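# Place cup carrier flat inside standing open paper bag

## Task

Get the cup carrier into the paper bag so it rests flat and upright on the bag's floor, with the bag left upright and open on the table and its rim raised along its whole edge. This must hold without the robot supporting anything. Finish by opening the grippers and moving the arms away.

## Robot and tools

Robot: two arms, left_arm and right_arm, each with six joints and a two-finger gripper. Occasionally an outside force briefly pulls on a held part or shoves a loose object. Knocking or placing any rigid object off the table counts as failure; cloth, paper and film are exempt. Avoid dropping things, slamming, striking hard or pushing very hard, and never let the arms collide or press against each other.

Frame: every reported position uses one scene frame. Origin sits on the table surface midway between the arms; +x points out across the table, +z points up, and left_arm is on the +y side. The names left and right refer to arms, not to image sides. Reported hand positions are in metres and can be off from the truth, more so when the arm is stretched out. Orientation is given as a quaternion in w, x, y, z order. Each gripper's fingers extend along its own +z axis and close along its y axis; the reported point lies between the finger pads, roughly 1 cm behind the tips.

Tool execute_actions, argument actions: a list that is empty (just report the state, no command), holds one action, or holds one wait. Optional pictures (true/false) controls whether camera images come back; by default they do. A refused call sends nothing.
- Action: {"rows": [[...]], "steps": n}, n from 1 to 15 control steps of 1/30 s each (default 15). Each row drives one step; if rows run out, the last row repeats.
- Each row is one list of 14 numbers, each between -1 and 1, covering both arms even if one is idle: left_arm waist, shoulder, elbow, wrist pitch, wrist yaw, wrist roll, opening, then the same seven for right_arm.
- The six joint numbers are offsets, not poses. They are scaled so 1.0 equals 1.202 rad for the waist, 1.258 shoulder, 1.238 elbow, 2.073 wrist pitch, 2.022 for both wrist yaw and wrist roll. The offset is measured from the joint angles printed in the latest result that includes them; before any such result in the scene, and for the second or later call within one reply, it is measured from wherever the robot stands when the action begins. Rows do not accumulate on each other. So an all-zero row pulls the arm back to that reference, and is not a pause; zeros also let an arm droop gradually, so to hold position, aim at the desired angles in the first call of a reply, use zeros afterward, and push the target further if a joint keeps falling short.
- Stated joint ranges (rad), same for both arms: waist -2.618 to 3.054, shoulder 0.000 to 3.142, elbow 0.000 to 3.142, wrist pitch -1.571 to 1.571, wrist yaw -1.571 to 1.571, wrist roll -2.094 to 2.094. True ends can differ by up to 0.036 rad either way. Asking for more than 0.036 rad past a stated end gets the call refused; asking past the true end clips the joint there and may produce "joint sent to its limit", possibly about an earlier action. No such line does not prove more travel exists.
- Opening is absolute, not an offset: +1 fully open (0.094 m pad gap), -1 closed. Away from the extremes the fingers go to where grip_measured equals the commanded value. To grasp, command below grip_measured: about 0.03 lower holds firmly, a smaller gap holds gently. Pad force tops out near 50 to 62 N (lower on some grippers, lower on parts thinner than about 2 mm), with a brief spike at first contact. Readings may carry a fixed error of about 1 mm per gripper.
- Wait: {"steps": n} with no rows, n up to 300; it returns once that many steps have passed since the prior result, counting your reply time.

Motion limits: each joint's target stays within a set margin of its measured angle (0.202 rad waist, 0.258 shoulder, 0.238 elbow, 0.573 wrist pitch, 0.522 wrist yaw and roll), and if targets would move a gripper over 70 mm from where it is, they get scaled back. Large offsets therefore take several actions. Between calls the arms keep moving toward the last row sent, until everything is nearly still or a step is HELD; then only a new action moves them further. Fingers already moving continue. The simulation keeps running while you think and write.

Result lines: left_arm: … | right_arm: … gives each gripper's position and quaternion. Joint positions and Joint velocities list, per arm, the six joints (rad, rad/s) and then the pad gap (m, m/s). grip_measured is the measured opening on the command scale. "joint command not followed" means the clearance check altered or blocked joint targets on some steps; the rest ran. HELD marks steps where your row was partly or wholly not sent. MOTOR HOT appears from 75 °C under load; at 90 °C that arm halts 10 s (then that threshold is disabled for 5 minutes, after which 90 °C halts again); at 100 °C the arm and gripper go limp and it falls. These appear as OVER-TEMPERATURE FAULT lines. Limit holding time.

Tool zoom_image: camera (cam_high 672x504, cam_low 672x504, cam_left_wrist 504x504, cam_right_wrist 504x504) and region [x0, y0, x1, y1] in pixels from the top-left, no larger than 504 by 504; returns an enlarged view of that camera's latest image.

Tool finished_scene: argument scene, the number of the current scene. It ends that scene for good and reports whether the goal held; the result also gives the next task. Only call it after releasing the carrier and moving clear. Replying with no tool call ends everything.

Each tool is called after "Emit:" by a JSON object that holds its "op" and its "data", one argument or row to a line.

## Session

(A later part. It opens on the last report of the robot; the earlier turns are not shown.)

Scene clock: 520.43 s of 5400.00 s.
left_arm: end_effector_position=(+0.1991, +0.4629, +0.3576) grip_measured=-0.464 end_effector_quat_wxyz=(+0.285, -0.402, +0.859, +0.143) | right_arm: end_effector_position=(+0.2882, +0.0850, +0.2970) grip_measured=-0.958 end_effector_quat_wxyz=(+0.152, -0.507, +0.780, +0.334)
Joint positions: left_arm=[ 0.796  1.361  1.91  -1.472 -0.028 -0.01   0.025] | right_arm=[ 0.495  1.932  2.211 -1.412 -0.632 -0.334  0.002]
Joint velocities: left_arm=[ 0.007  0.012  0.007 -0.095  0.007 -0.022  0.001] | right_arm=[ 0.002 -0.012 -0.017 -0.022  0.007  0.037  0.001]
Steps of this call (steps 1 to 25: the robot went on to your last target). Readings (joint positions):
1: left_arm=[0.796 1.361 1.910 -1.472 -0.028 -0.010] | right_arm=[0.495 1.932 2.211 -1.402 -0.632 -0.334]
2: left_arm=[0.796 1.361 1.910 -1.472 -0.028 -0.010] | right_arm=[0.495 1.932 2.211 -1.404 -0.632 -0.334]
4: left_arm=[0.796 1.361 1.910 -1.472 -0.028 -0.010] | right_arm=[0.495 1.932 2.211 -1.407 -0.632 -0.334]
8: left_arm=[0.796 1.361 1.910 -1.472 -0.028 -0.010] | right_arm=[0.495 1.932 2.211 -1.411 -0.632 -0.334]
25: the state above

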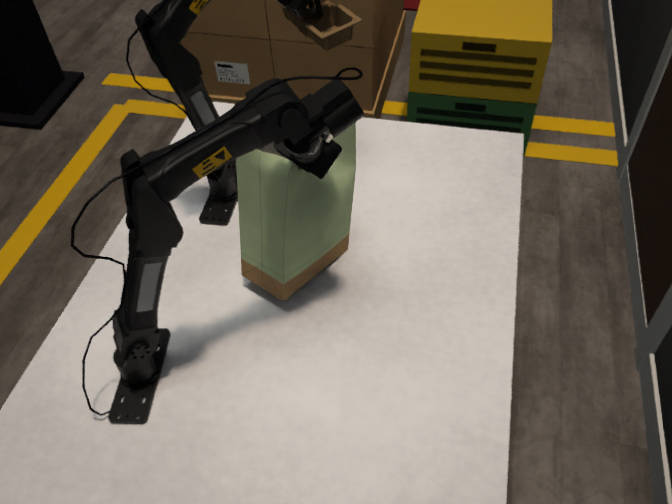

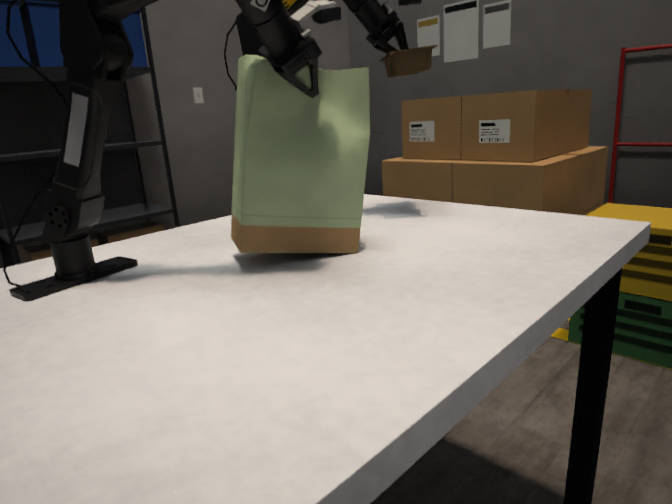

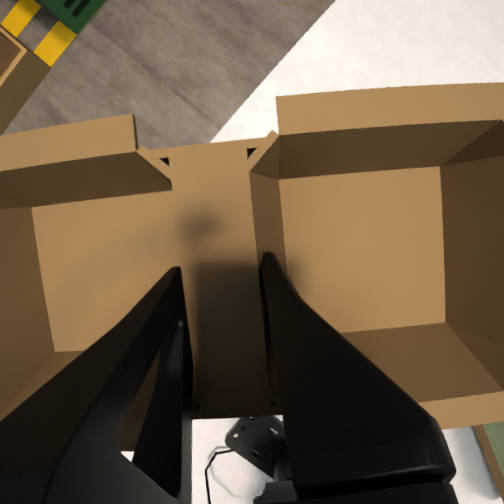

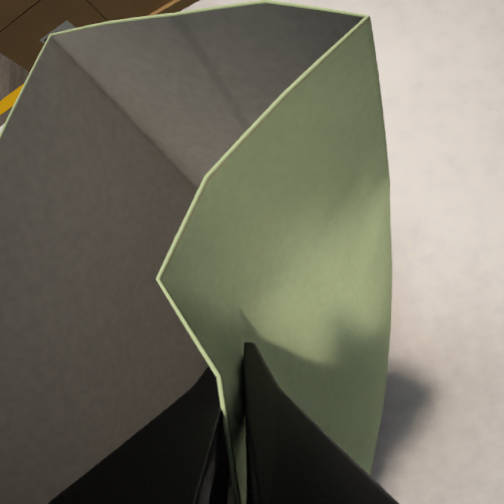

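Emit:
{"op": "execute_actions", "data": {
  "actions": [
    {"rows":[[0,0,0,0,0,0,-0.48,-0.01,-0.02,0,0.01,0.01,0,-1],[0,0,0,0,0,0,-0.48,-0.02,-0.04,0,0.02,0.02,0,-1],[0,0,0,0,0,0,-0.48,-0.03,-0.05,0,0.03,0.04,0,-1],[0,0,0,0,0,0,-0.48,-0.045,-0.05,0,0.04,0.06,0,-1],[0,0,0,0,0,0,-0.48,-0.06,-0.05,0,0.05,0.08,0,-1],[0,0,0,0,0,0,-0.48,-0.075,-0.05,0,0.05,0.1,0,-1],[0,0,0,0,0,0,-0.48,-0.09,-0.05,0,0.05,0.12,0,-1]],"steps":15}
  ],
  "pictures": false
}}

Emit:
{"op": "execute_actions", "data": {
  "actions": [
    {"steps":25}
  ]
}}

Scene clock: 535.93 s of 5400.00 s.
left_arm: end_effector_position=(+0.1991, +0.4629, +0.3576) grip_measured=-0.464 end_effector_quat_wxyz=(+0.285, -0.402, +0.859, +0.143) | right_arm: end_effector_position=(+0.3598, +0.0344, +0.3083) grip_measured=-0.958 end_effector_quat_wxyz=(+0.253, -0.459, +0.821, +0.226)
Joint positions: left_arm=[ 0.796  1.361  1.91  -1.472 -0.028 -0.01   0.025] | right_arm=[ 0.382  1.887  2.211 -1.321 -0.411 -0.334  0.002]
Joint velocities: left_arm=[-0.007  0.002 -0.012  0.007 -0.022 -0.022  0.   ] | right_arm=[-0.002 -0.002  0.002  0.081  0.168  0.066 -0.001]
Steps of this call (steps 1 to 15: the robot went on to your last target; steps 16 to 90: nothing new was sent; then 12.00 s passed at rest; steps 91 to 105: all 15 steps of this action). Readings (joint positions):
91: left_arm=[0.796 1.361 1.910 -1.472 -0.028 -0.010] | right_arm=[0.495 1.932 2.211 -1.410 -0.630 -0.334]
92: left_arm=[0.796 1.361 1.910 -1.472 -0.028 -0.010] | right_arm=[0.494 1.929 2.211 -1.405 -0.624 -0.334]
94: left_arm=[0.796 1.361 1.910 -1.472 -0.028 -0.010] | right_arm=[0.484 1.920 2.211 -1.387 -0.598 -0.334]
98: left_arm=[0.796 1.361 1.910 -1.472 -0.028 -0.010] | right_arm=[0.421 1.892 2.211 -1.343 -0.498 -0.334]
105: the state above

Scene clock: 536.77 s of 5400.00 s.
left_arm: end_effector_position=(+0.1991, +0.4629, +0.3576) grip_measured=-0.464 end_effector_quat_wxyz=(+0.285, -0.402, +0.859, +0.143) | right_arm: end_effector_position=(+0.3627, +0.0332, +0.3082) grip_measured=-0.958 end_effector_quat_wxyz=(+0.257, -0.458, +0.822, +0.219)
Joint positions: left_arm=[ 0.796  1.361  1.91  -1.472 -0.028 -0.01   0.025] | right_arm=[ 0.382  1.887  2.211 -1.315 -0.395 -0.334  0.002]
Joint velocities: left_arm=[-0.007 -0.007  0.002  0.022  0.022  0.051 -0.001] | right_arm=[ 0.012 -0.022 -0.002 -0.051 -0.022 -0.051  0.   ]
Steps of this call (steps 1 to 25: the robot went on to your last target). Readings (joint positions):
1: left_arm=[0.796 1.361 1.910 -1.472 -0.028 -0.010] | right_arm=[0.382 1.887 2.211 -1.320 -0.408 -0.334]
2: left_arm=[0.796 1.361 1.910 -1.472 -0.028 -0.010] | right_arm=[0.382 1.887 2.211 -1.319 -0.405 -0.334]
4: left_arm=[0.796 1.361 1.910 -1.472 -0.028 -0.010] | right_arm=[0.382 1.887 2.211 -1.317 -0.402 -0.334]
8: left_arm=[0.796 1.361 1.910 -1.472 -0.028 -0.010] | right_arm=[0.382 1.887 2.211 -1.316 -0.398 -0.334]
25: the state above

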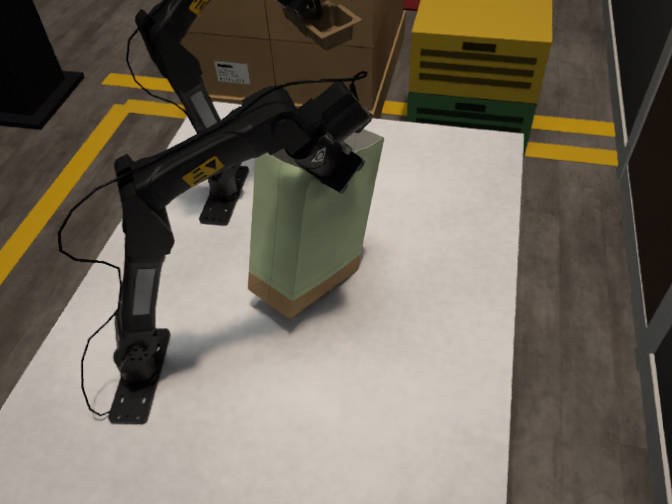

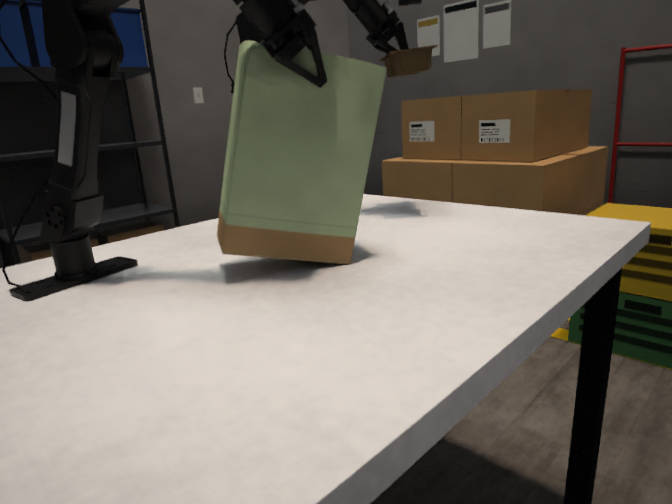

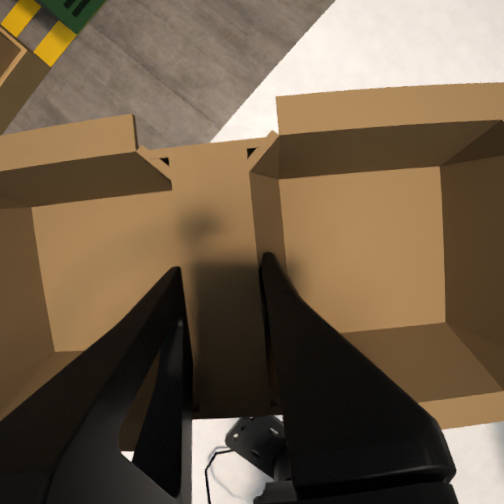

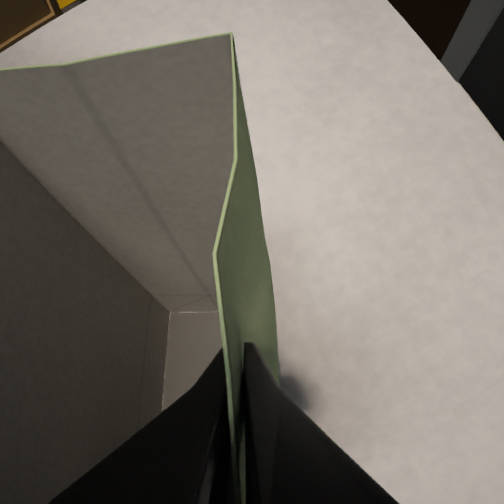

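Emit:
{"op": "execute_actions", "data": {
  "actions": [
    {"rows":[[0,0,0,0,0,0,-0.48,0,0,-0.01,0.03,0,0,-1],[0,0,0,0,0,0,-0.48,0,0,-0.02,0.06,0,0,-1],[0,0,0,0,0,0,-0.48,0,0,-0.03,0.09,0,0,-1],[0,0,0,0,0,0,-0.48,0,0,-0.04,0.12,0,0,-1]],"steps":15}
  ],
  "pictures": false
}}

Emit:
{"op": "execute_actions", "data": {
  "actions": [
    {"steps":25}
  ]
}}

Scene clock: 545.03 s of 5400.00 s.
left_arm: end_effector_position=(+0.1991, +0.4629, +0.3576) grip_measured=-0.464 end_effector_quat_wxyz=(+0.285, -0.402, +0.859, +0.143) | right_arm: end_effector_position=(+0.3957, +0.0539, +0.3271) grip_measured=-0.958 end_effector_quat_wxyz=(+0.343, -0.460, +0.788, +0.223)
Joint positions: left_arm=[ 0.796  1.361  1.91  -1.472 -0.028 -0.01   0.025] | right_arm=[ 0.382  1.887  2.174 -1.092 -0.395 -0.334  0.002]
Joint velocities: left_arm=[-0.017 -0.002 -0.007  0.037  0.051 -0.066 -0.001] | right_arm=[ 0.012  0.002  0.012  0.125 -0.022  0.051 -0.001]
Steps of this call (steps 1 to 15: the robot went on to your last target; steps 16 to 170: nothing new was sent; then 2.10 s passed at rest; steps 171 to 185: all 15 steps of this action). Readings (joint positions):
171: left_arm=[0.796 1.361 1.910 -1.472 -0.028 -0.010] | right_arm=[0.382 1.887 2.211 -1.310 -0.395 -0.334]
172: left_arm=[0.796 1.361 1.910 -1.472 -0.028 -0.010] | right_arm=[0.382 1.887 2.209 -1.296 -0.395 -0.334]
174: left_arm=[0.796 1.361 1.910 -1.472 -0.028 -0.010] | right_arm=[0.382 1.887 2.197 -1.238 -0.395 -0.334]
178: left_arm=[0.796 1.361 1.910 -1.472 -0.028 -0.010] | right_arm=[0.382 1.887 2.174 -1.143 -0.395 -0.334]
185: the state above

Scene clock: 545.87 s of 5400.00 s.
left_arm: end_effector_position=(+0.1991, +0.4629, +0.3576) grip_measured=-0.464 end_effector_quat_wxyz=(+0.285, -0.402, +0.859, +0.143) | right_arm: end_effector_position=(+0.3971, +0.0547, +0.3288) grip_measured=-0.958 end_effector_quat_wxyz=(+0.348, -0.460, +0.786, +0.223)
Joint positions: left_arm=[ 0.796  1.361  1.91  -1.472 -0.028 -0.01   0.025] | right_arm=[ 0.382  1.887  2.174 -1.082 -0.395 -0.334  0.002]
Joint velocities: left_arm=[ 0.002 -0.012  0.027  0.007  0.022  0.051 -0.   ] | right_arm=[-0.012 -0.007 -0.007 -0.007  0.066  0.081 -0.   ]
Steps of this call (steps 1 to 15: the robot went on to your last target; steps 16 to 25: nothing new was sent). Readings (joint positions):
1: left_arm=[0.796 1.361 1.910 -1.472 -0.028 -0.010] | right_arm=[0.382 1.887 2.174 -1.090 -0.395 -0.334]
2: left_arm=[0.796 1.361 1.910 -1.472 -0.028 -0.010] | right_arm=[0.382 1.887 2.174 -1.088 -0.395 -0.334]
4: left_arm=[0.796 1.361 1.910 -1.472 -0.028 -0.010] | right_arm=[0.382 1.887 2.174 -1.086 -0.395 -0.334]
8: left_arm=[0.796 1.361 1.910 -1.472 -0.028 -0.010] | right_arm=[0.382 1.887 2.174 -1.083 -0.395 -0.334]
25: the state above
All arms were judged still, so your last target was given up. Only a new action makes them travel on or press farther. Fingers that are still opening or closing keep moving.

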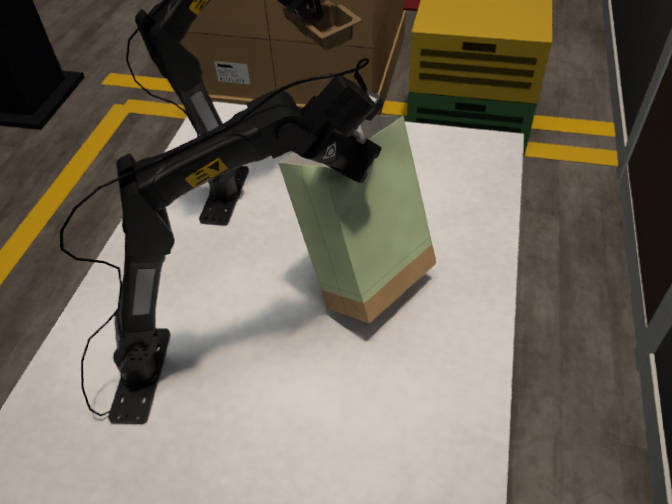

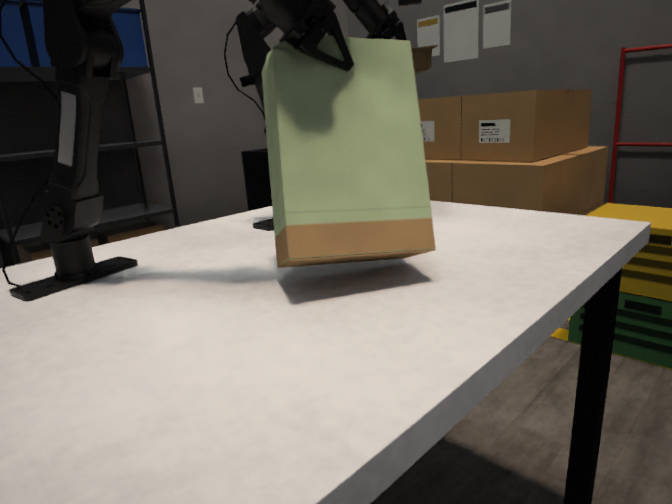

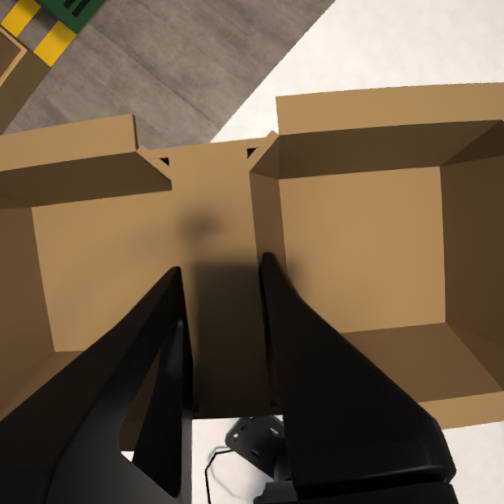

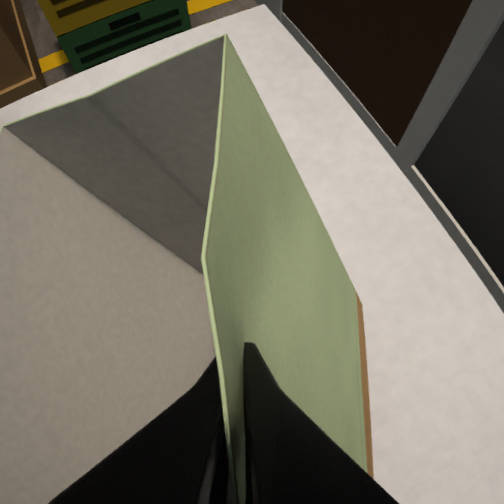

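Emit:
{"op": "execute_actions", "data": {
  "actions": [
    {"rows":[[0,0,0,0,0,0,-0.48,0,-0.01,-0.01,0,0,0.04,-1],[0,0,0,0,0,0,-0.48,0,-0.02,-0.02,0,0,0.08,-1],[0,0,0,0,0,0,-0.48,0,-0.03,-0.04,0,0,0.12,-1],[0,0,0,0,0,0,-0.48,0,-0.04,-0.06,0,0,0.14,-1],[0,0,0,0,0,0,-0.48,0,-0.04,-0.08,0,0,0.14,-1]],"steps":15}
  ],
  "pictures": false
}}

Emit:
{"op": "execute_actions", "data": {
  "actions": [
    {"steps":25}
  ]
}}

Scene clock: 554.43 s of 5400.00 s.
left_arm: end_effector_position=(+0.1991, +0.4629, +0.3576) grip_measured=-0.464 end_effector_quat_wxyz=(+0.285, -0.402, +0.859, +0.143) | right_arm: end_effector_position=(+0.3892, +0.0497, +0.3077) grip_measured=-0.958 end_effector_quat_wxyz=(+0.289, -0.352, +0.851, +0.261)
Joint positions: left_arm=[ 0.796  1.361  1.91  -1.472 -0.028 -0.01   0.025] | right_arm=[ 0.382  1.861  2.086 -1.08  -0.395 -0.073  0.002]
Joint velocities: left_arm=[ 0.002 -0.002 -0.012 -0.022 -0.022  0.037 -0.001] | right_arm=[ 0.012 -0.022  0.007  0.007 -0.066  0.139 -0.001]
Steps of this call (steps 1 to 242: nothing new was sent; steps 243 to 257: all 15 steps of this action). Readings (joint positions):
243: left_arm=[0.796 1.361 1.910 -1.472 -0.028 -0.010] | right_arm=[0.382 1.887 2.174 -1.082 -0.395 -0.323]
244: left_arm=[0.796 1.361 1.910 -1.472 -0.028 -0.010] | right_arm=[0.382 1.887 2.174 -1.082 -0.395 -0.298]
246: left_arm=[0.796 1.361 1.910 -1.472 -0.028 -0.010] | right_arm=[0.382 1.878 2.152 -1.077 -0.395 -0.224]
250: left_arm=[0.796 1.361 1.910 -1.472 -0.028 -0.010] | right_arm=[0.382 1.861 2.096 -1.080 -0.395 -0.126]
257: the state above

Scene clock: 555.27 s of 5400.00 s.
left_arm: end_effector_position=(+0.1991, +0.4629, +0.3576) grip_measured=-0.464 end_effector_quat_wxyz=(+0.285, -0.402, +0.859, +0.143) | right_arm: end_effector_position=(+0.3892, +0.0497, +0.3077) grip_measured=-0.958 end_effector_quat_wxyz=(+0.287, -0.346, +0.853, +0.263)
Joint positions: left_arm=[ 0.796  1.361  1.91  -1.472 -0.028 -0.01   0.025] | right_arm=[ 0.382  1.861  2.086 -1.08  -0.395 -0.06   0.002]
Joint velocities: left_arm=[-0.002  0.012  0.027  0.022  0.007 -0.007 -0.   ] | right_arm=[-0.002  0.012 -0.027 -0.081 -0.051 -0.066  0.001]
Steps of this call (steps 1 to 25: the robot went on to your last target). Readings (joint positions):
1: left_arm=[0.796 1.361 1.910 -1.472 -0.028 -0.010] | right_arm=[0.382 1.861 2.086 -1.080 -0.395 -0.070]
2: left_arm=[0.796 1.361 1.910 -1.472 -0.028 -0.010] | right_arm=[0.382 1.861 2.086 -1.080 -0.395 -0.068]
4: left_arm=[0.796 1.361 1.910 -1.472 -0.028 -0.010] | right_arm=[0.382 1.861 2.086 -1.080 -0.395 -0.065]
8: left_arm=[0.796 1.361 1.910 -1.472 -0.028 -0.010] | right_arm=[0.382 1.861 2.086 -1.080 -0.395 -0.062]
25: the state above

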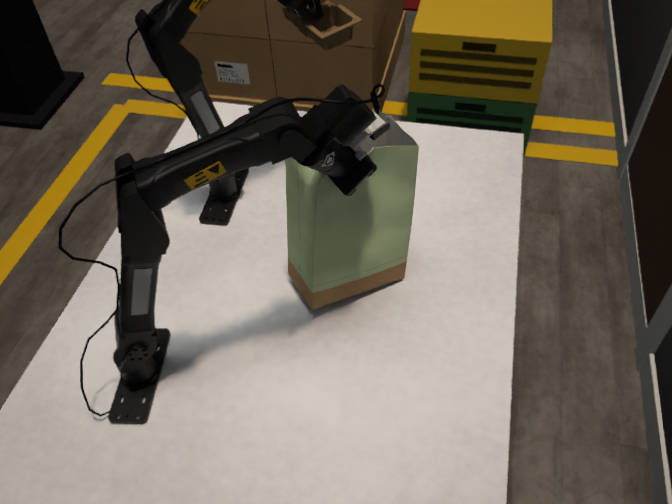

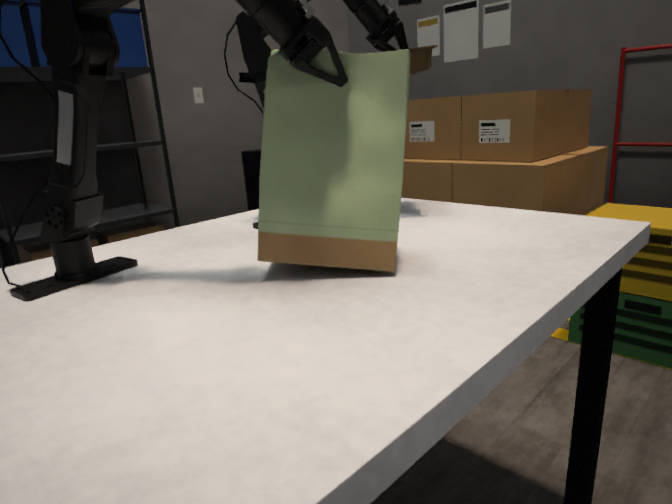

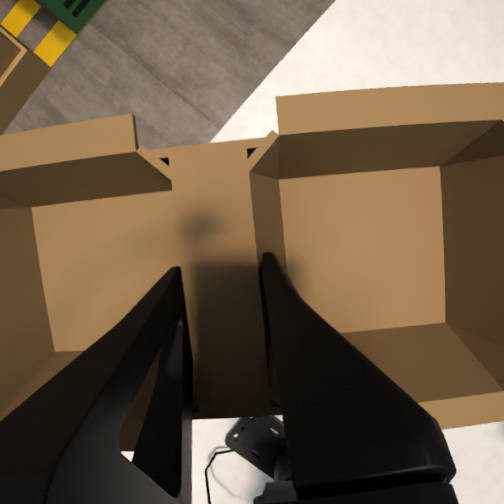

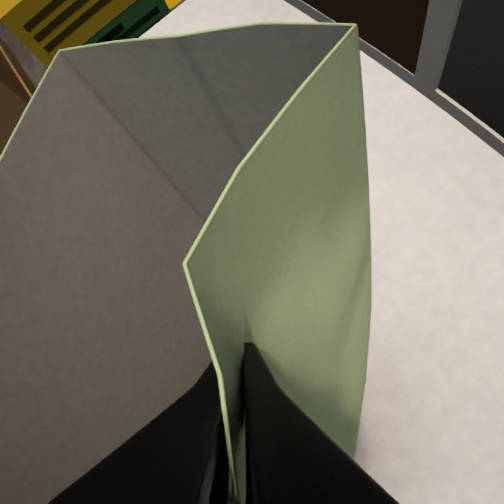

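Emit:
{"op": "execute_actions", "data": {
  "actions": [
    {"rows":[[0,0,0,0,0,0,-0.48,0,0,0.015,0.01,0,0,-1],[0,0,0,0,0,0,-0.48,0,0,0.03,0.02,0,0,-1],[0,0,0,0,0,0,-0.48,0,0.01,0.045,0.03,0,-0.01,-1],[0,0,0,0,0,0,-0.48,0.01,0.02,0.06,0.03,0,-0.02,-1],[0,0,0,0,0,0,-0.48,0.02,0.03,0.075,0.03,-0.01,-0.03,-1],[0,0,0,0,0,0,-0.48,0.03,0.04,0.085,0.025,-0.02,-0.045,-1],[0,0,0,0,0,0,-0.48,0.04,0.045,0.09,0.02,-0.03,-0.06,-1],[0,0,0,0,0,0,-0.48,0.05,0.05,0.09,0.02,-0.04,-0.075,-1],[0,0,0,0,0,0,-0.48,0.06,0.055,0.09,0.015,-0.05,-0.09,-1],[0,0,0,0,0,0,-0.48,0.075,0.06,0.09,0.015,-0.06,-0.1,-1],[0,0,0,0,0,0,-0.48,0.09,0.06,0.09,0.015,-0.07,-0.11,-1],[0,0,0,0,0,0,-0.48,0.105,0.06,0.09,0.015,-0.08,-0.115,-1]],"steps":15}
  ],
  "pictures": false
}}

Emit:
{"op": "execute_actions", "data": {
  "actions": [
    {"steps":30}
  ]
}}

Scene clock: 574.37 s of 5400.00 s.
left_arm: end_effector_position=(+0.1991, +0.4629, +0.3576) grip_measured=-0.464 end_effector_quat_wxyz=(+0.285, -0.402, +0.859, +0.143) | right_arm: end_effector_position=(+0.3510, +0.1173, +0.3155) grip_measured=-0.958 end_effector_quat_wxyz=(+0.297, -0.485, +0.764, +0.306)
Joint positions: left_arm=[ 0.796  1.361  1.91  -1.472 -0.028 -0.01   0.025] | right_arm=[ 0.504  1.934  2.167 -1.05  -0.507 -0.243  0.002]
Joint velocities: left_arm=[-0.012 -0.002 -0.007 -0.095  0.081 -0.007 -0.001] | right_arm=[ 0.276  0.046 -0.002 -0.037 -0.286 -0.271 -0.001]
Steps of this call (steps 1 to 15: the robot went on to your last target; steps 16 to 90: nothing new was sent; then 15.60 s passed at rest; steps 91 to 105: all 15 steps of this action). Readings (joint positions):
91: left_arm=[0.796 1.361 1.910 -1.472 -0.028 -0.010] | right_arm=[0.382 1.861 2.086 -1.079 -0.395 -0.059]
92: left_arm=[0.796 1.361 1.910 -1.472 -0.028 -0.010] | right_arm=[0.382 1.861 2.086 -1.075 -0.395 -0.059]
94: left_arm=[0.796 1.361 1.910 -1.472 -0.028 -0.010] | right_arm=[0.382 1.866 2.099 -1.067 -0.395 -0.066]
98: left_arm=[0.796 1.361 1.910 -1.472 -0.028 -0.010] | right_arm=[0.401 1.898 2.158 -1.051 -0.412 -0.120]
105: the state above

Scene clock: 575.37 s of 5400.00 s.
left_arm: end_effector_position=(+0.1991, +0.4629, +0.3576) grip_measured=-0.464 end_effector_quat_wxyz=(+0.285, -0.402, +0.859, +0.143) | right_arm: end_effector_position=(+0.3433, +0.1230, +0.3167) grip_measured=-0.958 end_effector_quat_wxyz=(+0.296, -0.507, +0.746, +0.315)
Joint positions: left_arm=[ 0.796  1.361  1.91  -1.472 -0.028 -0.01   0.025] | right_arm=[ 0.513  1.936  2.167 -1.05  -0.539 -0.282  0.002]
Joint velocities: left_arm=[ 0.012 -0.002 -0.002  0.022 -0.007  0.081  0.   ] | right_arm=[ 0.002 -0.017 -0.002 -0.007  0.022 -0.022 -0.   ]
Steps of this call (steps 1 to 30: the robot went on to your last target). Readings (joint positions):
1: left_arm=[0.796 1.361 1.910 -1.472 -0.028 -0.010] | right_arm=[0.511 1.936 2.167 -1.050 -0.516 -0.251]
2: left_arm=[0.796 1.361 1.910 -1.472 -0.028 -0.010] | right_arm=[0.514 1.936 2.167 -1.050 -0.523 -0.257]
4: left_arm=[0.796 1.361 1.910 -1.472 -0.028 -0.010] | right_arm=[0.513 1.936 2.167 -1.050 -0.529 -0.266]
8: left_arm=[0.796 1.361 1.910 -1.472 -0.028 -0.010] | right_arm=[0.513 1.936 2.167 -1.050 -0.535 -0.276]
30: the state above
All arms were judged still, so your last target was given up. Only a new action makes them travel on or press farther. Fingers that are still opening or closing keep moving.

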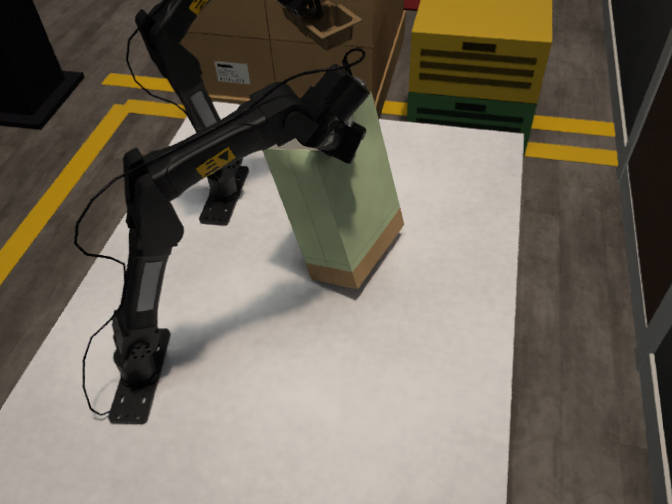

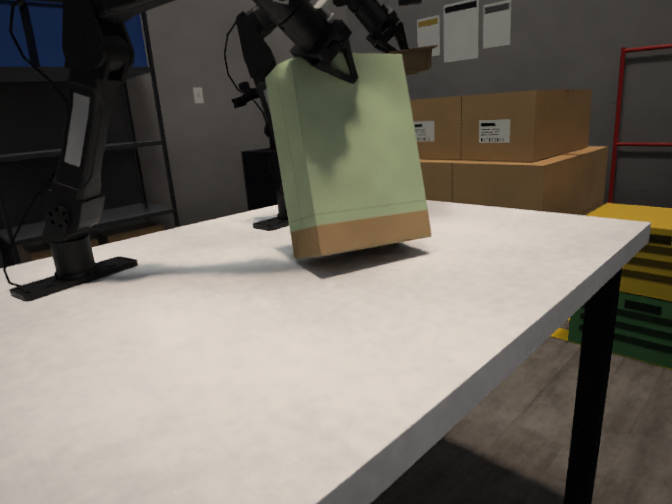

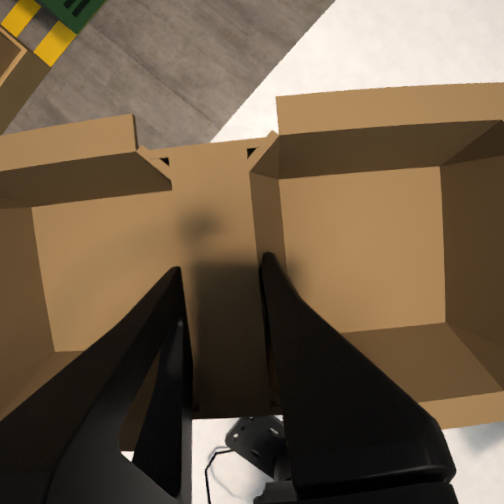

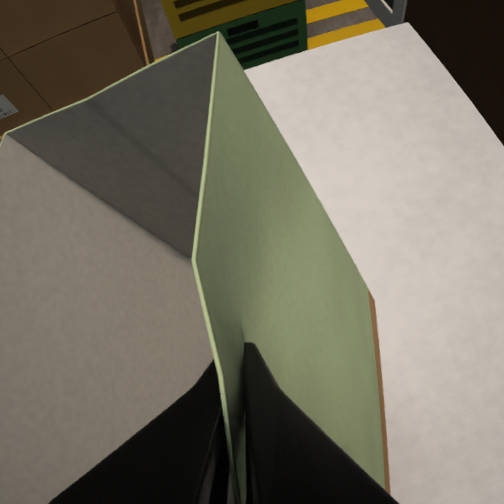

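Emit:
{"op": "execute_actions", "data": {
  "actions": [
    {"rows":[[0,0,0,0,0,0,-0.48,0,0.01,0,0,0,0,-1],[0,0,0,0,0,0,-0.48,0,0.02,0,0,0,0,-1],[0,0,0,0,0,0,-0.48,0,0.02,0,0,0,0,-1],[0,0,0,0,0,0,-0.48,0,0.02,0,0,0,0,-1],[0,0,0,0,0,0,-0.48,0,0.02,0,0,0,0,-0.7],[0,0,0,0,0,0,-0.48,-0.02,0.02,0,0,0,0,-0.3],[0,0,0,0,0,0,-0.48,-0.03,0.02,0,0,0,0,0],[0,0,0,0,0,0,-0.48,-0.03,0.02,0,0,0,0,0.3]],"steps":15}
  ],
  "pictures": false
}}

Emit:
{"op": "execute_actions", "data": {
  "actions": [
    {"steps":25}
  ]
}}

Scene clock: 583.67 s of 5400.00 s.
left_arm: end_effector_position=(+0.1991, +0.4629, +0.3576) grip_measured=-0.464 end_effector_quat_wxyz=(+0.285, -0.402, +0.859, +0.143) | right_arm: end_effector_position=(+0.3585, +0.1148, +0.3075) grip_measured=+0.297 end_effector_quat_wxyz=(+0.293, -0.494, +0.758, +0.308)
Joint positions: left_arm=[ 0.796  1.361  1.91  -1.472 -0.028 -0.01   0.025] | right_arm=[ 0.482  1.955  2.167 -1.05  -0.537 -0.282  0.061]
Joint velocities: left_arm=[-0.007 -0.017  0.007 -0.022  0.066  0.007 -0.001] | right_arm=[-0.012 -0.012  0.007  0.022 -0.037  0.051  0.001]
Steps of this call (steps 1 to 90: nothing new was sent; then 4.80 s passed at rest; steps 91 to 105: all 15 steps of this action). Readings (joint positions):
91: left_arm=[0.796 1.361 1.910 -1.472 -0.028 -0.010] | right_arm=[0.513 1.936 2.167 -1.050 -0.539 -0.282]
92: left_arm=[0.796 1.361 1.910 -1.472 -0.028 -0.010] | right_arm=[0.513 1.937 2.167 -1.050 -0.539 -0.282]
94: left_arm=[0.796 1.361 1.910 -1.472 -0.028 -0.010] | right_arm=[0.513 1.941 2.167 -1.050 -0.539 -0.282]
98: left_arm=[0.796 1.361 1.910 -1.472 -0.028 -0.010] | right_arm=[0.504 1.952 2.167 -1.050 -0.539 -0.282]
105: the state above

Scene clock: 584.50 s of 5400.00 s.
left_arm: end_effector_position=(+0.1991, +0.4629, +0.3576) grip_measured=-0.464 end_effector_quat_wxyz=(+0.285, -0.402, +0.859, +0.143) | right_arm: end_effector_position=(+0.3585, +0.1148, +0.3075) grip_measured=+0.297 end_effector_quat_wxyz=(+0.293, -0.494, +0.758, +0.308)
Joint positions: left_arm=[ 0.796  1.361  1.91  -1.472 -0.028 -0.01   0.025] | right_arm=[ 0.482  1.955  2.167 -1.05  -0.537 -0.282  0.061]
Joint velocities: left_arm=[ 0.002 -0.002 -0.002  0.007  0.022 -0.007  0.001] | right_arm=[ 0.007 -0.012  0.012 -0.022 -0.037 -0.022 -0.   ]
Steps of this call (steps 1 to 15: the robot went on to your last target; steps 16 to 25: nothing new was sent). Readings (joint positions):
1: left_arm=[0.796 1.361 1.910 -1.472 -0.028 -0.010] | right_arm=[0.482 1.955 2.167 -1.050 -0.537 -0.282]
2: left_arm=[0.796 1.361 1.910 -1.472 -0.028 -0.010] | right_arm=[0.482 1.955 2.167 -1.050 -0.537 -0.282]
4: left_arm=[0.796 1.361 1.910 -1.472 -0.028 -0.010] | right_arm=[0.482 1.955 2.167 -1.050 -0.537 -0.282]
8: left_arm=[0.796 1.361 1.910 -1.472 -0.028 -0.010] | right_arm=[0.482 1.955 2.167 -1.050 -0.537 -0.282]
25: the state above
All arms were judged still, so your last target was given up. Only a new action makes them travel on or press farther. Fingers that are still opening or closing keep moving.

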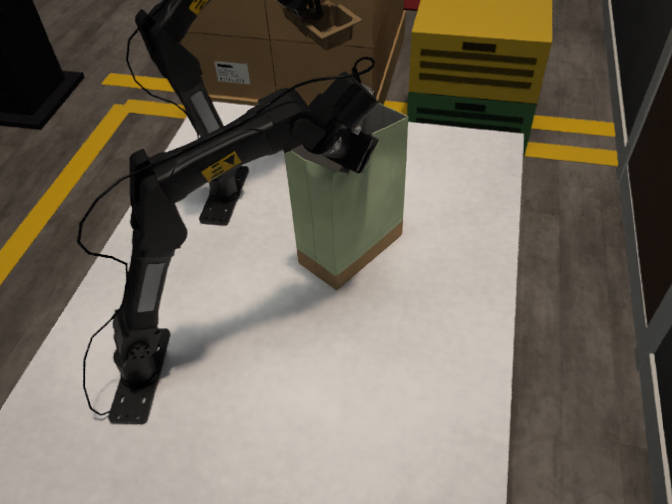

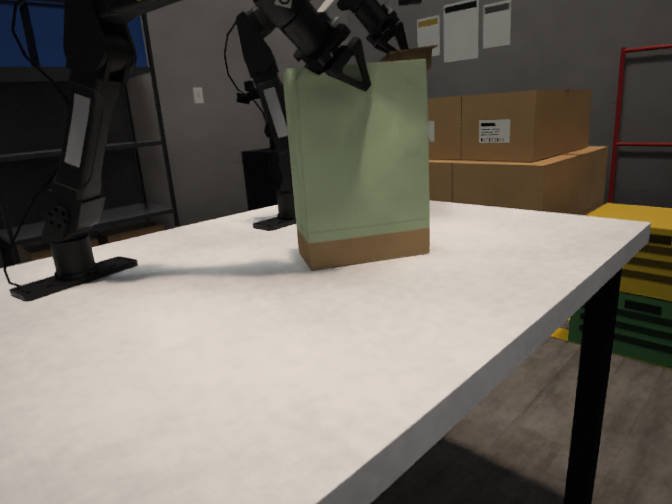

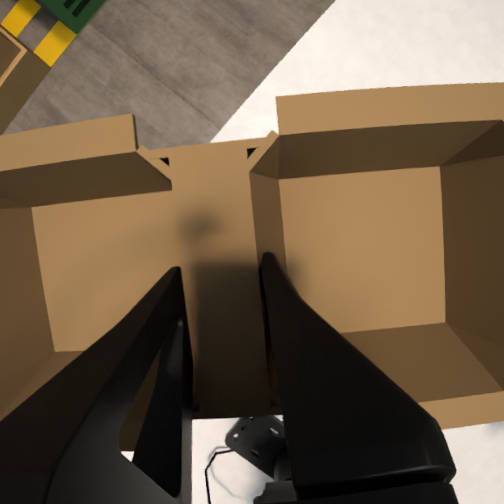

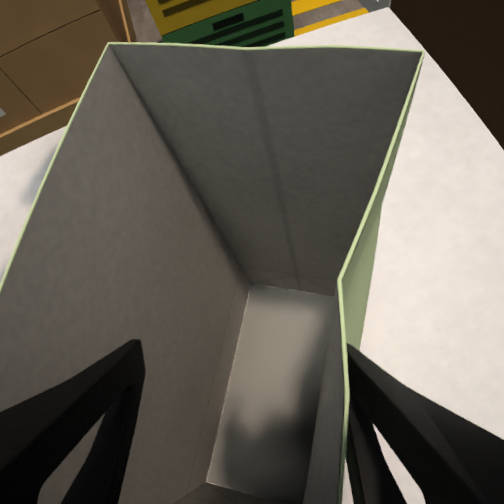

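Emit:
{"op": "execute_actions", "data": {
  "actions": [
    {"rows":[[0,0,0,0,0,0,-0.48,-0.01,-0.03,0,0,0,0,0.3],[0,0,0,0,0,0,-0.48,-0.01,-0.06,0,0,0,0,0.3],[0,0,0,0,0,0,-0.48,-0.01,-0.09,0,0,0,0,0.3],[0,0,0,0,0,0,-0.48,-0.01,-0.12,0,0,0,0,0.3],[0,0,0,0,0,0,-0.48,-0.01,-0.15,0,0,0,0,0.3],[0,0,0,0,0,0,-0.48,-0.01,-0.18,0,0,0,0,0.3],[0,0,0,0,0,0,-0.48,-0.01,-0.21,0,0,0,0,0.3]],"steps":15}
  ],
  "pictures": false
}}

Emit:
{"op": "execute_actions", "data": {
  "actions": [
    {"rows":[[0,0,0.03,0,0,0,-0.48,-0.05,-0.05,0,0,0,0,0.3],[0,0.01,0.06,0,0,0,-0.48,-0.1,-0.1,0,0,0,0,0.3],[0,0.02,0.09,0,0,0,-0.48,-0.16,-0.16,-0.03,0,0,0,0.3],[0,0.03,0.12,0,0,0,-0.48,-0.22,-0.22,-0.06,0,0,0,0.3],[0,0.04,0.15,0,0,0,-0.48,-0.28,-0.28,-0.1,0,0,0,0.3],[-0.03,0.05,0.17,0,0.01,0.01,-0.48,-0.34,-0.34,-0.14,0,0,0,0.3],[-0.08,0.05,0.17,0,0.02,0.02,-0.48,-0.4,-0.4,-0.18,0,0,0,0.3],[-0.13,0.05,0.17,0,0.03,0.03,-0.48,-0.46,-0.46,-0.22,0,0,0,0.3],[-0.18,0.05,0.17,0,0.04,0.04,-0.48,-0.52,-0.52,-0.26,0,0,0,0.3],[-0.23,0.05,0.17,0,0.05,0.055,-0.48,-0.58,-0.58,-0.3,0,0,0,0.3],[-0.28,0.05,0.17,0,0.06,0.07,-0.48,-0.64,-0.64,-0.34,0,0,0,0.3],[-0.33,0.05,0.17,0,0.07,0.08,-0.48,-0.7,-0.7,-0.38,0,0,0,0.3],[-0.38,0.05,0.17,0,0.08,0.09,-0.48,-0.75,-0.75,-0.42,0,0,0,0.3],[-0.43,0.05,0.17,0,0.1,0.11,-0.48,-0.78,-0.8,-0.46,0,0,0,0.3],[-0.48,0.05,0.17,0,0.12,0.125,-0.48,-0.8,-0.85,-0.5,0,0,0,0.3]],"steps":15}
  ],
  "pictures": false
}}

Emit:
{"op": "execute_actions", "data": {
  "actions": [
    {"steps":30}
  ]
}}

Scene clock: 606.20 s of 5400.00 s.
left_arm: end_effector_position=(+0.1991, +0.4629, +0.3576) grip_measured=-0.464 end_effector_quat_wxyz=(+0.285, -0.402, +0.859, +0.143) | right_arm: end_effector_position=(+0.3020, +0.0703, +0.4353) grip_measured=+0.297 end_effector_quat_wxyz=(+0.422, -0.497, +0.689, +0.315)
Joint positions: left_arm=[ 0.796  1.361  1.91  -1.472 -0.028 -0.01   0.025] | right_arm=[ 0.482  1.667  2.165 -1.042 -0.534 -0.282  0.061]
Joint velocities: left_arm=[ 0.002 -0.007 -0.002 -0.051  0.022 -0.022 -0.001] | right_arm=[-0.002  0.012 -0.012  0.007 -0.007 -0.037  0.001]
Steps of this call (steps 1 to 90: nothing new was sent; then 18.20 s passed at rest; steps 91 to 105: all 15 steps of this action). Readings (joint positions):
91: left_arm=[0.796 1.361 1.910 -1.472 -0.028 -0.010] | right_arm=[0.482 1.955 2.167 -1.050 -0.537 -0.282]
92: left_arm=[0.796 1.361 1.910 -1.472 -0.028 -0.010] | right_arm=[0.482 1.951 2.167 -1.050 -0.537 -0.282]
94: left_arm=[0.796 1.361 1.910 -1.472 -0.028 -0.010] | right_arm=[0.482 1.925 2.160 -1.051 -0.534 -0.282]
98: left_arm=[0.796 1.361 1.910 -1.472 -0.028 -0.010] | right_arm=[0.482 1.808 2.155 -1.052 -0.531 -0.282]
105: the state above

Scene clock: 606.70 s of 5400.00 s.
left_arm: end_effector_position=(+0.3038, +0.3390, +0.3995) grip_measured=-0.464 end_effector_quat_wxyz=(+0.371, -0.100, +0.922, +0.053) | right_arm: end_effector_position=(+0.2479, -0.1997, +0.4741) grip_measured=+0.297 end_effector_quat_wxyz=(+0.611, -0.215, +0.758, +0.084)
Joint positions: left_arm=[ 0.323  1.424  2.09  -1.472  0.091  0.13   0.025] | right_arm=[-0.303  0.909  1.649 -1.021 -0.52  -0.282  0.061]
Joint velocities: left_arm=[-1.692  0.066  0.002 -0.037  0.769  0.696  0.001] | right_arm=[-2.156 -2.498 -1.541 -0.007  0.139  0.007 -0.   ]
Steps of this call (steps 1 to 15: all 15 steps of this action). Readings (joint positions):
1: left_arm=[0.796 1.361 1.910 -1.472 -0.028 -0.010] | right_arm=[0.476 1.664 2.165 -1.042 -0.535 -0.282]
2: left_arm=[0.796 1.364 1.916 -1.476 -0.028 -0.010] | right_arm=[0.458 1.657 2.161 -1.044 -0.537 -0.282]
4: left_arm=[0.796 1.382 1.962 -1.487 -0.028 -0.010] | right_arm=[0.385 1.613 2.133 -1.044 -0.537 -0.282]
8: left_arm=[0.738 1.417 2.075 -1.477 -0.028 0.003] | right_arm=[0.182 1.429 2.012 -1.034 -0.532 -0.282]
15: the state above

Scene clock: 607.70 s of 5400.00 s.
left_arm: end_effector_position=(+0.3169, +0.2897, +0.4005) grip_measured=-0.464 end_effector_quat_wxyz=(+0.381, +0.016, +0.924, +0.004) | right_arm: end_effector_position=(+0.1561, -0.2059, +0.4905) grip_measured=+0.297 end_effector_quat_wxyz=(+0.691, -0.179, +0.700, -0.004)
Joint positions: left_arm=[ 0.22   1.427  2.09  -1.472  0.2    0.234  0.025] | right_arm=[-0.469  0.589  1.57  -1.034 -0.532 -0.282  0.061]
Joint velocities: left_arm=[ 0.007  0.012 -0.007 -0.022 -0.051  0.051 -0.   ] | right_arm=[-0.002 -0.017 -0.007 -0.051  0.037  0.051  0.001]
Steps of this call (steps 1 to 30: the robot went on to your last target). Readings (joint positions):
1: left_arm=[0.272 1.426 2.090 -1.472 0.120 0.151] | right_arm=[-0.372 0.823 1.606 -1.026 -0.516 -0.282]
2: left_arm=[0.239 1.427 2.090 -1.472 0.146 0.169] | right_arm=[-0.421 0.743 1.579 -1.033 -0.513 -0.282]
4: left_arm=[0.220 1.427 2.090 -1.472 0.176 0.194] | right_arm=[-0.459 0.622 1.570 -1.038 -0.517 -0.282]
8: left_arm=[0.220 1.427 2.090 -1.472 0.191 0.218] | right_arm=[-0.467 0.549 1.570 -1.033 -0.532 -0.282]
30: the state above
All arms were judged still, so your last target was given up. Only a new action makes them travel on or press farther. Fingers that are still opening or closing keep moving.

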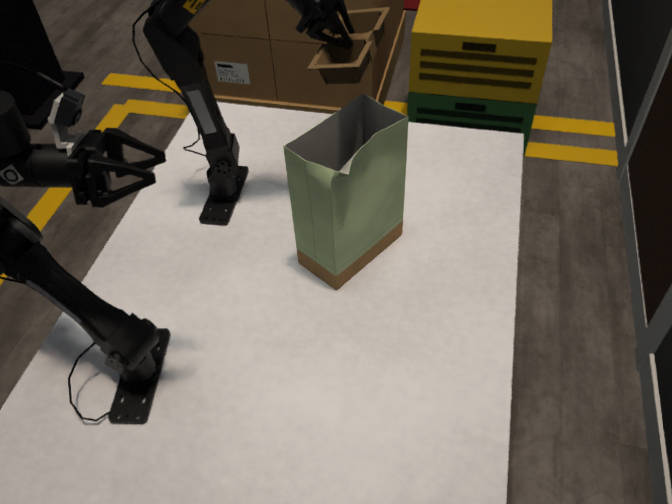

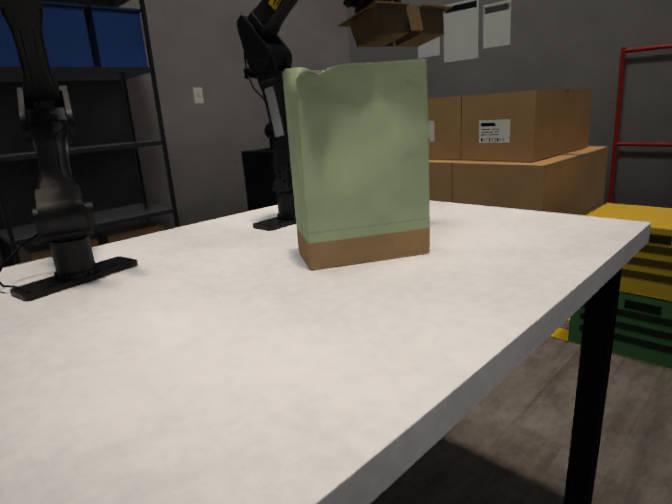

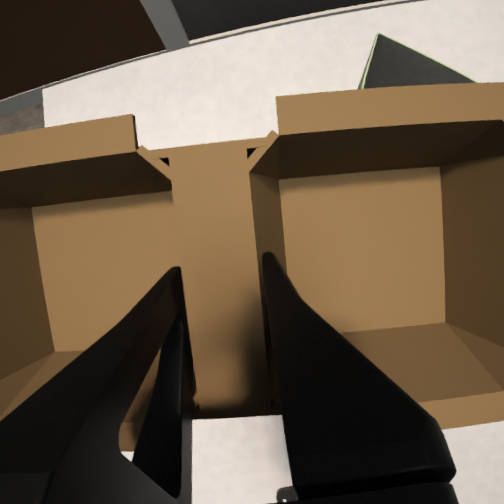

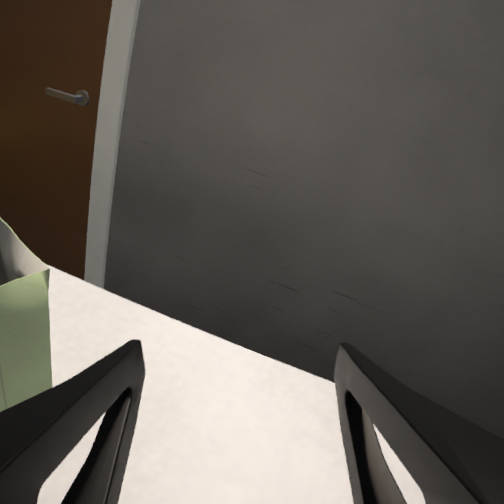

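Emit:
{"op": "execute_actions", "data": {
  "actions": [
    {"rows":[[-0.03,0,0,0,0,0,-0.48,0,0,0,0,0,0,0.3],[-0.06,0,0,0,0,0,-0.48,0,0,0,0,0,0,0.3],[-0.09,0,0,0,0,0,-0.48,0,0,0,0,0,0,0.3],[-0.12,0,0,0,0,0,-0.48,0,0,0,0,0,0,0.3],[-0.15,0,0,0,0,0,-0.48,0,0,0,0,0,0,0.3],[-0.18,0,0,0,0,0,-0.48,0,0,0,0,0,0,0.3],[-0.21,0,0,0,0,0,-0.48,0,0,0,0,0,0,0.3],[-0.25,0,0,0,0,0,-0.48,0,0,0,0,0,0,0.3],[-0.29,0,0,0,0,0,-0.48,0,0,0,0,0,0,0.3],[-0.33,0,0,0,0,0,-0.48,0,0,0,0,0,0,0.3],[-0.36,0,0,0,0,0,-0.48,0,0,0,0,0,0,0.3],[-0.39,0.01,0,0,0,0,-0.48,0,0,0,0,0,0,0.3],[-0.41,0.02,0,0,0,0,-0.48,0,0,0,0,0,0,0.3],[-0.425,0.03,0,0,0,0,-0.48,0,0,0,0,0,0,0.3]],"steps":15}
  ],
  "pictures": false
}}

Emit:
{"op": "execute_actions", "data": {
  "actions": [
    {"steps":20}
  ]
}}

Scene clock: 623.43 s of 5400.00 s.
left_arm: end_effector_position=(+0.3086, +0.1398, +0.3971) grip_measured=-0.465 end_effector_quat_wxyz=(+0.365, +0.239, +0.895, -0.087) | right_arm: end_effector_position=(+0.1561, -0.2059, +0.4905) grip_measured=+0.297 end_effector_quat_wxyz=(+0.691, -0.179, +0.700, -0.004)
Joint positions: left_arm=[-0.271  1.439  2.09  -1.472  0.197  0.234  0.025] | right_arm=[-0.469  0.589  1.57  -1.034 -0.532 -0.282  0.061]
Joint velocities: left_arm=[-0.486  0.168 -0.007  0.007  0.081 -0.051  0.002] | right_arm=[ 0.007 -0.002  0.037 -0.022  0.007 -0.007  0.002]
Steps of this call (steps 1 to 90: nothing new was sent; then 12.23 s passed at rest; steps 91 to 105: all 15 steps of this action). Readings (joint positions):
91: left_arm=[0.215 1.427 2.090 -1.472 0.197 0.234] | right_arm=[-0.469 0.589 1.570 -1.034 -0.532 -0.282]
92: left_arm=[0.201 1.427 2.090 -1.472 0.192 0.234] | right_arm=[-0.469 0.589 1.570 -1.034 -0.532 -0.282]
94: left_arm=[0.144 1.427 2.090 -1.472 0.189 0.234] | right_arm=[-0.469 0.589 1.570 -1.034 -0.532 -0.282]
98: left_arm=[-0.006 1.427 2.090 -1.472 0.189 0.234] | right_arm=[-0.469 0.589 1.570 -1.034 -0.532 -0.282]
105: the state above

Scene clock: 624.10 s of 5400.00 s.
left_arm: end_effector_position=(+0.3148, +0.1329, +0.3884) grip_measured=-0.465 end_effector_quat_wxyz=(+0.351, +0.247, +0.899, -0.092) | right_arm: end_effector_position=(+0.1561, -0.2059, +0.4905) grip_measured=+0.297 end_effector_quat_wxyz=(+0.691, -0.179, +0.700, -0.004)
Joint positions: left_arm=[-0.287  1.469  2.09  -1.472  0.199  0.234  0.025] | right_arm=[-0.469  0.589  1.57  -1.034 -0.532 -0.282  0.061]
Joint velocities: left_arm=[-0.017 -0.002 -0.012 -0.037 -0.007 -0.007 -0.   ] | right_arm=[-0.012 -0.012  0.017 -0.066  0.037  0.007  0.   ]
Steps of this call (steps 1 to 20: the robot went on to your last target). Readings (joint positions):
1: left_arm=[-0.282 1.445 2.090 -1.472 0.199 0.234] | right_arm=[-0.469 0.589 1.570 -1.034 -0.532 -0.282]
2: left_arm=[-0.287 1.451 2.090 -1.472 0.199 0.234] | right_arm=[-0.469 0.589 1.570 -1.034 -0.532 -0.282]
4: left_arm=[-0.287 1.462 2.090 -1.472 0.199 0.234] | right_arm=[-0.469 0.589 1.570 -1.034 -0.532 -0.282]
8: left_arm=[-0.287 1.469 2.090 -1.472 0.199 0.234] | right_arm=[-0.469 0.589 1.570 -1.034 -0.532 -0.282]
20: the state above

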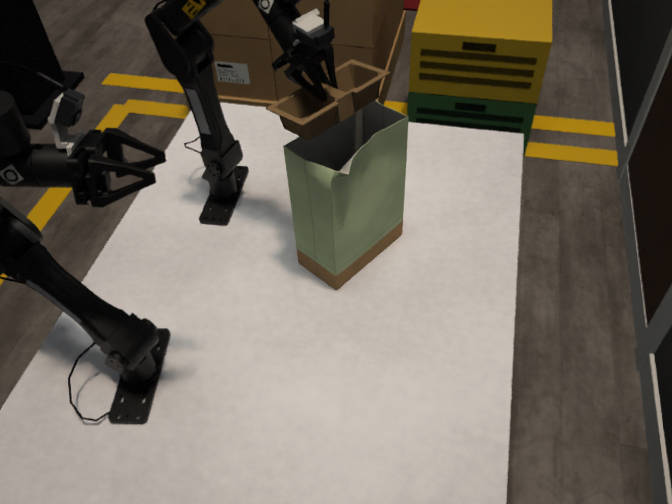

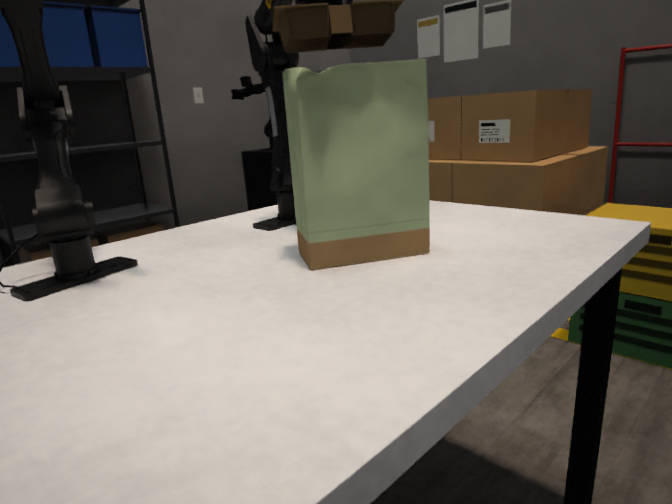

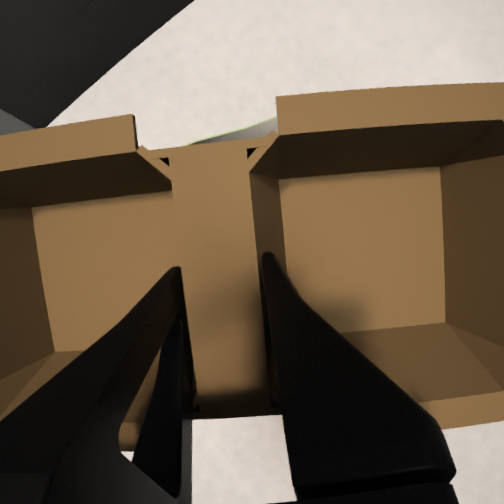

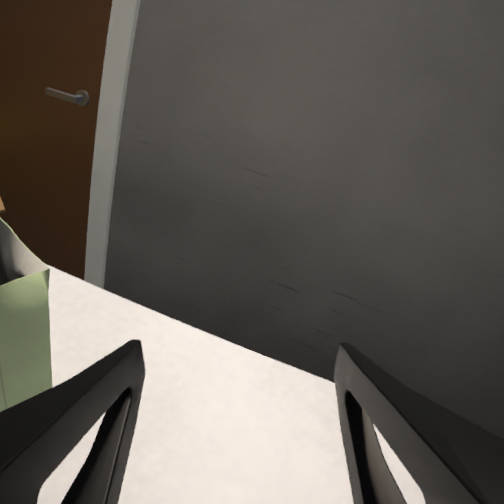

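Emit:
{"op": "zoom_image", "data": {
  "camera": "cam_high",
  "region": [250,50,430,210]
}}

Emit:
{"op": "zoom_image", "data": {
  "camera": "cam_low",
  "region": [250,0,450,120]
}}

Region (250, 50, 430, 210) of cam_high's 672x504 image, scaled by 2.800, with more detail than that image has.

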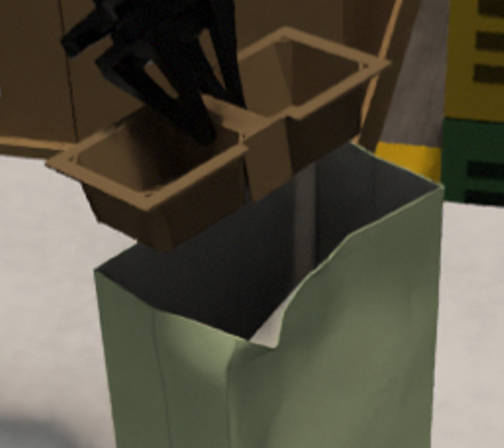

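Region (250, 0, 450, 120) of cam_low's 672x504 image, scaled by 2.520, with more detail than that image has; it fills the top 302 rows of this view, and the rest is white.

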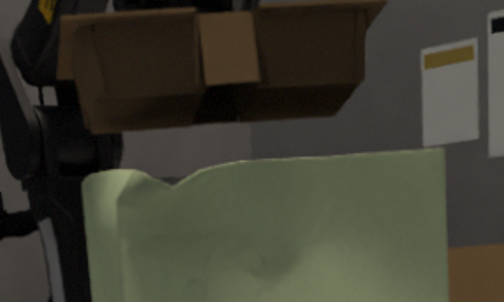

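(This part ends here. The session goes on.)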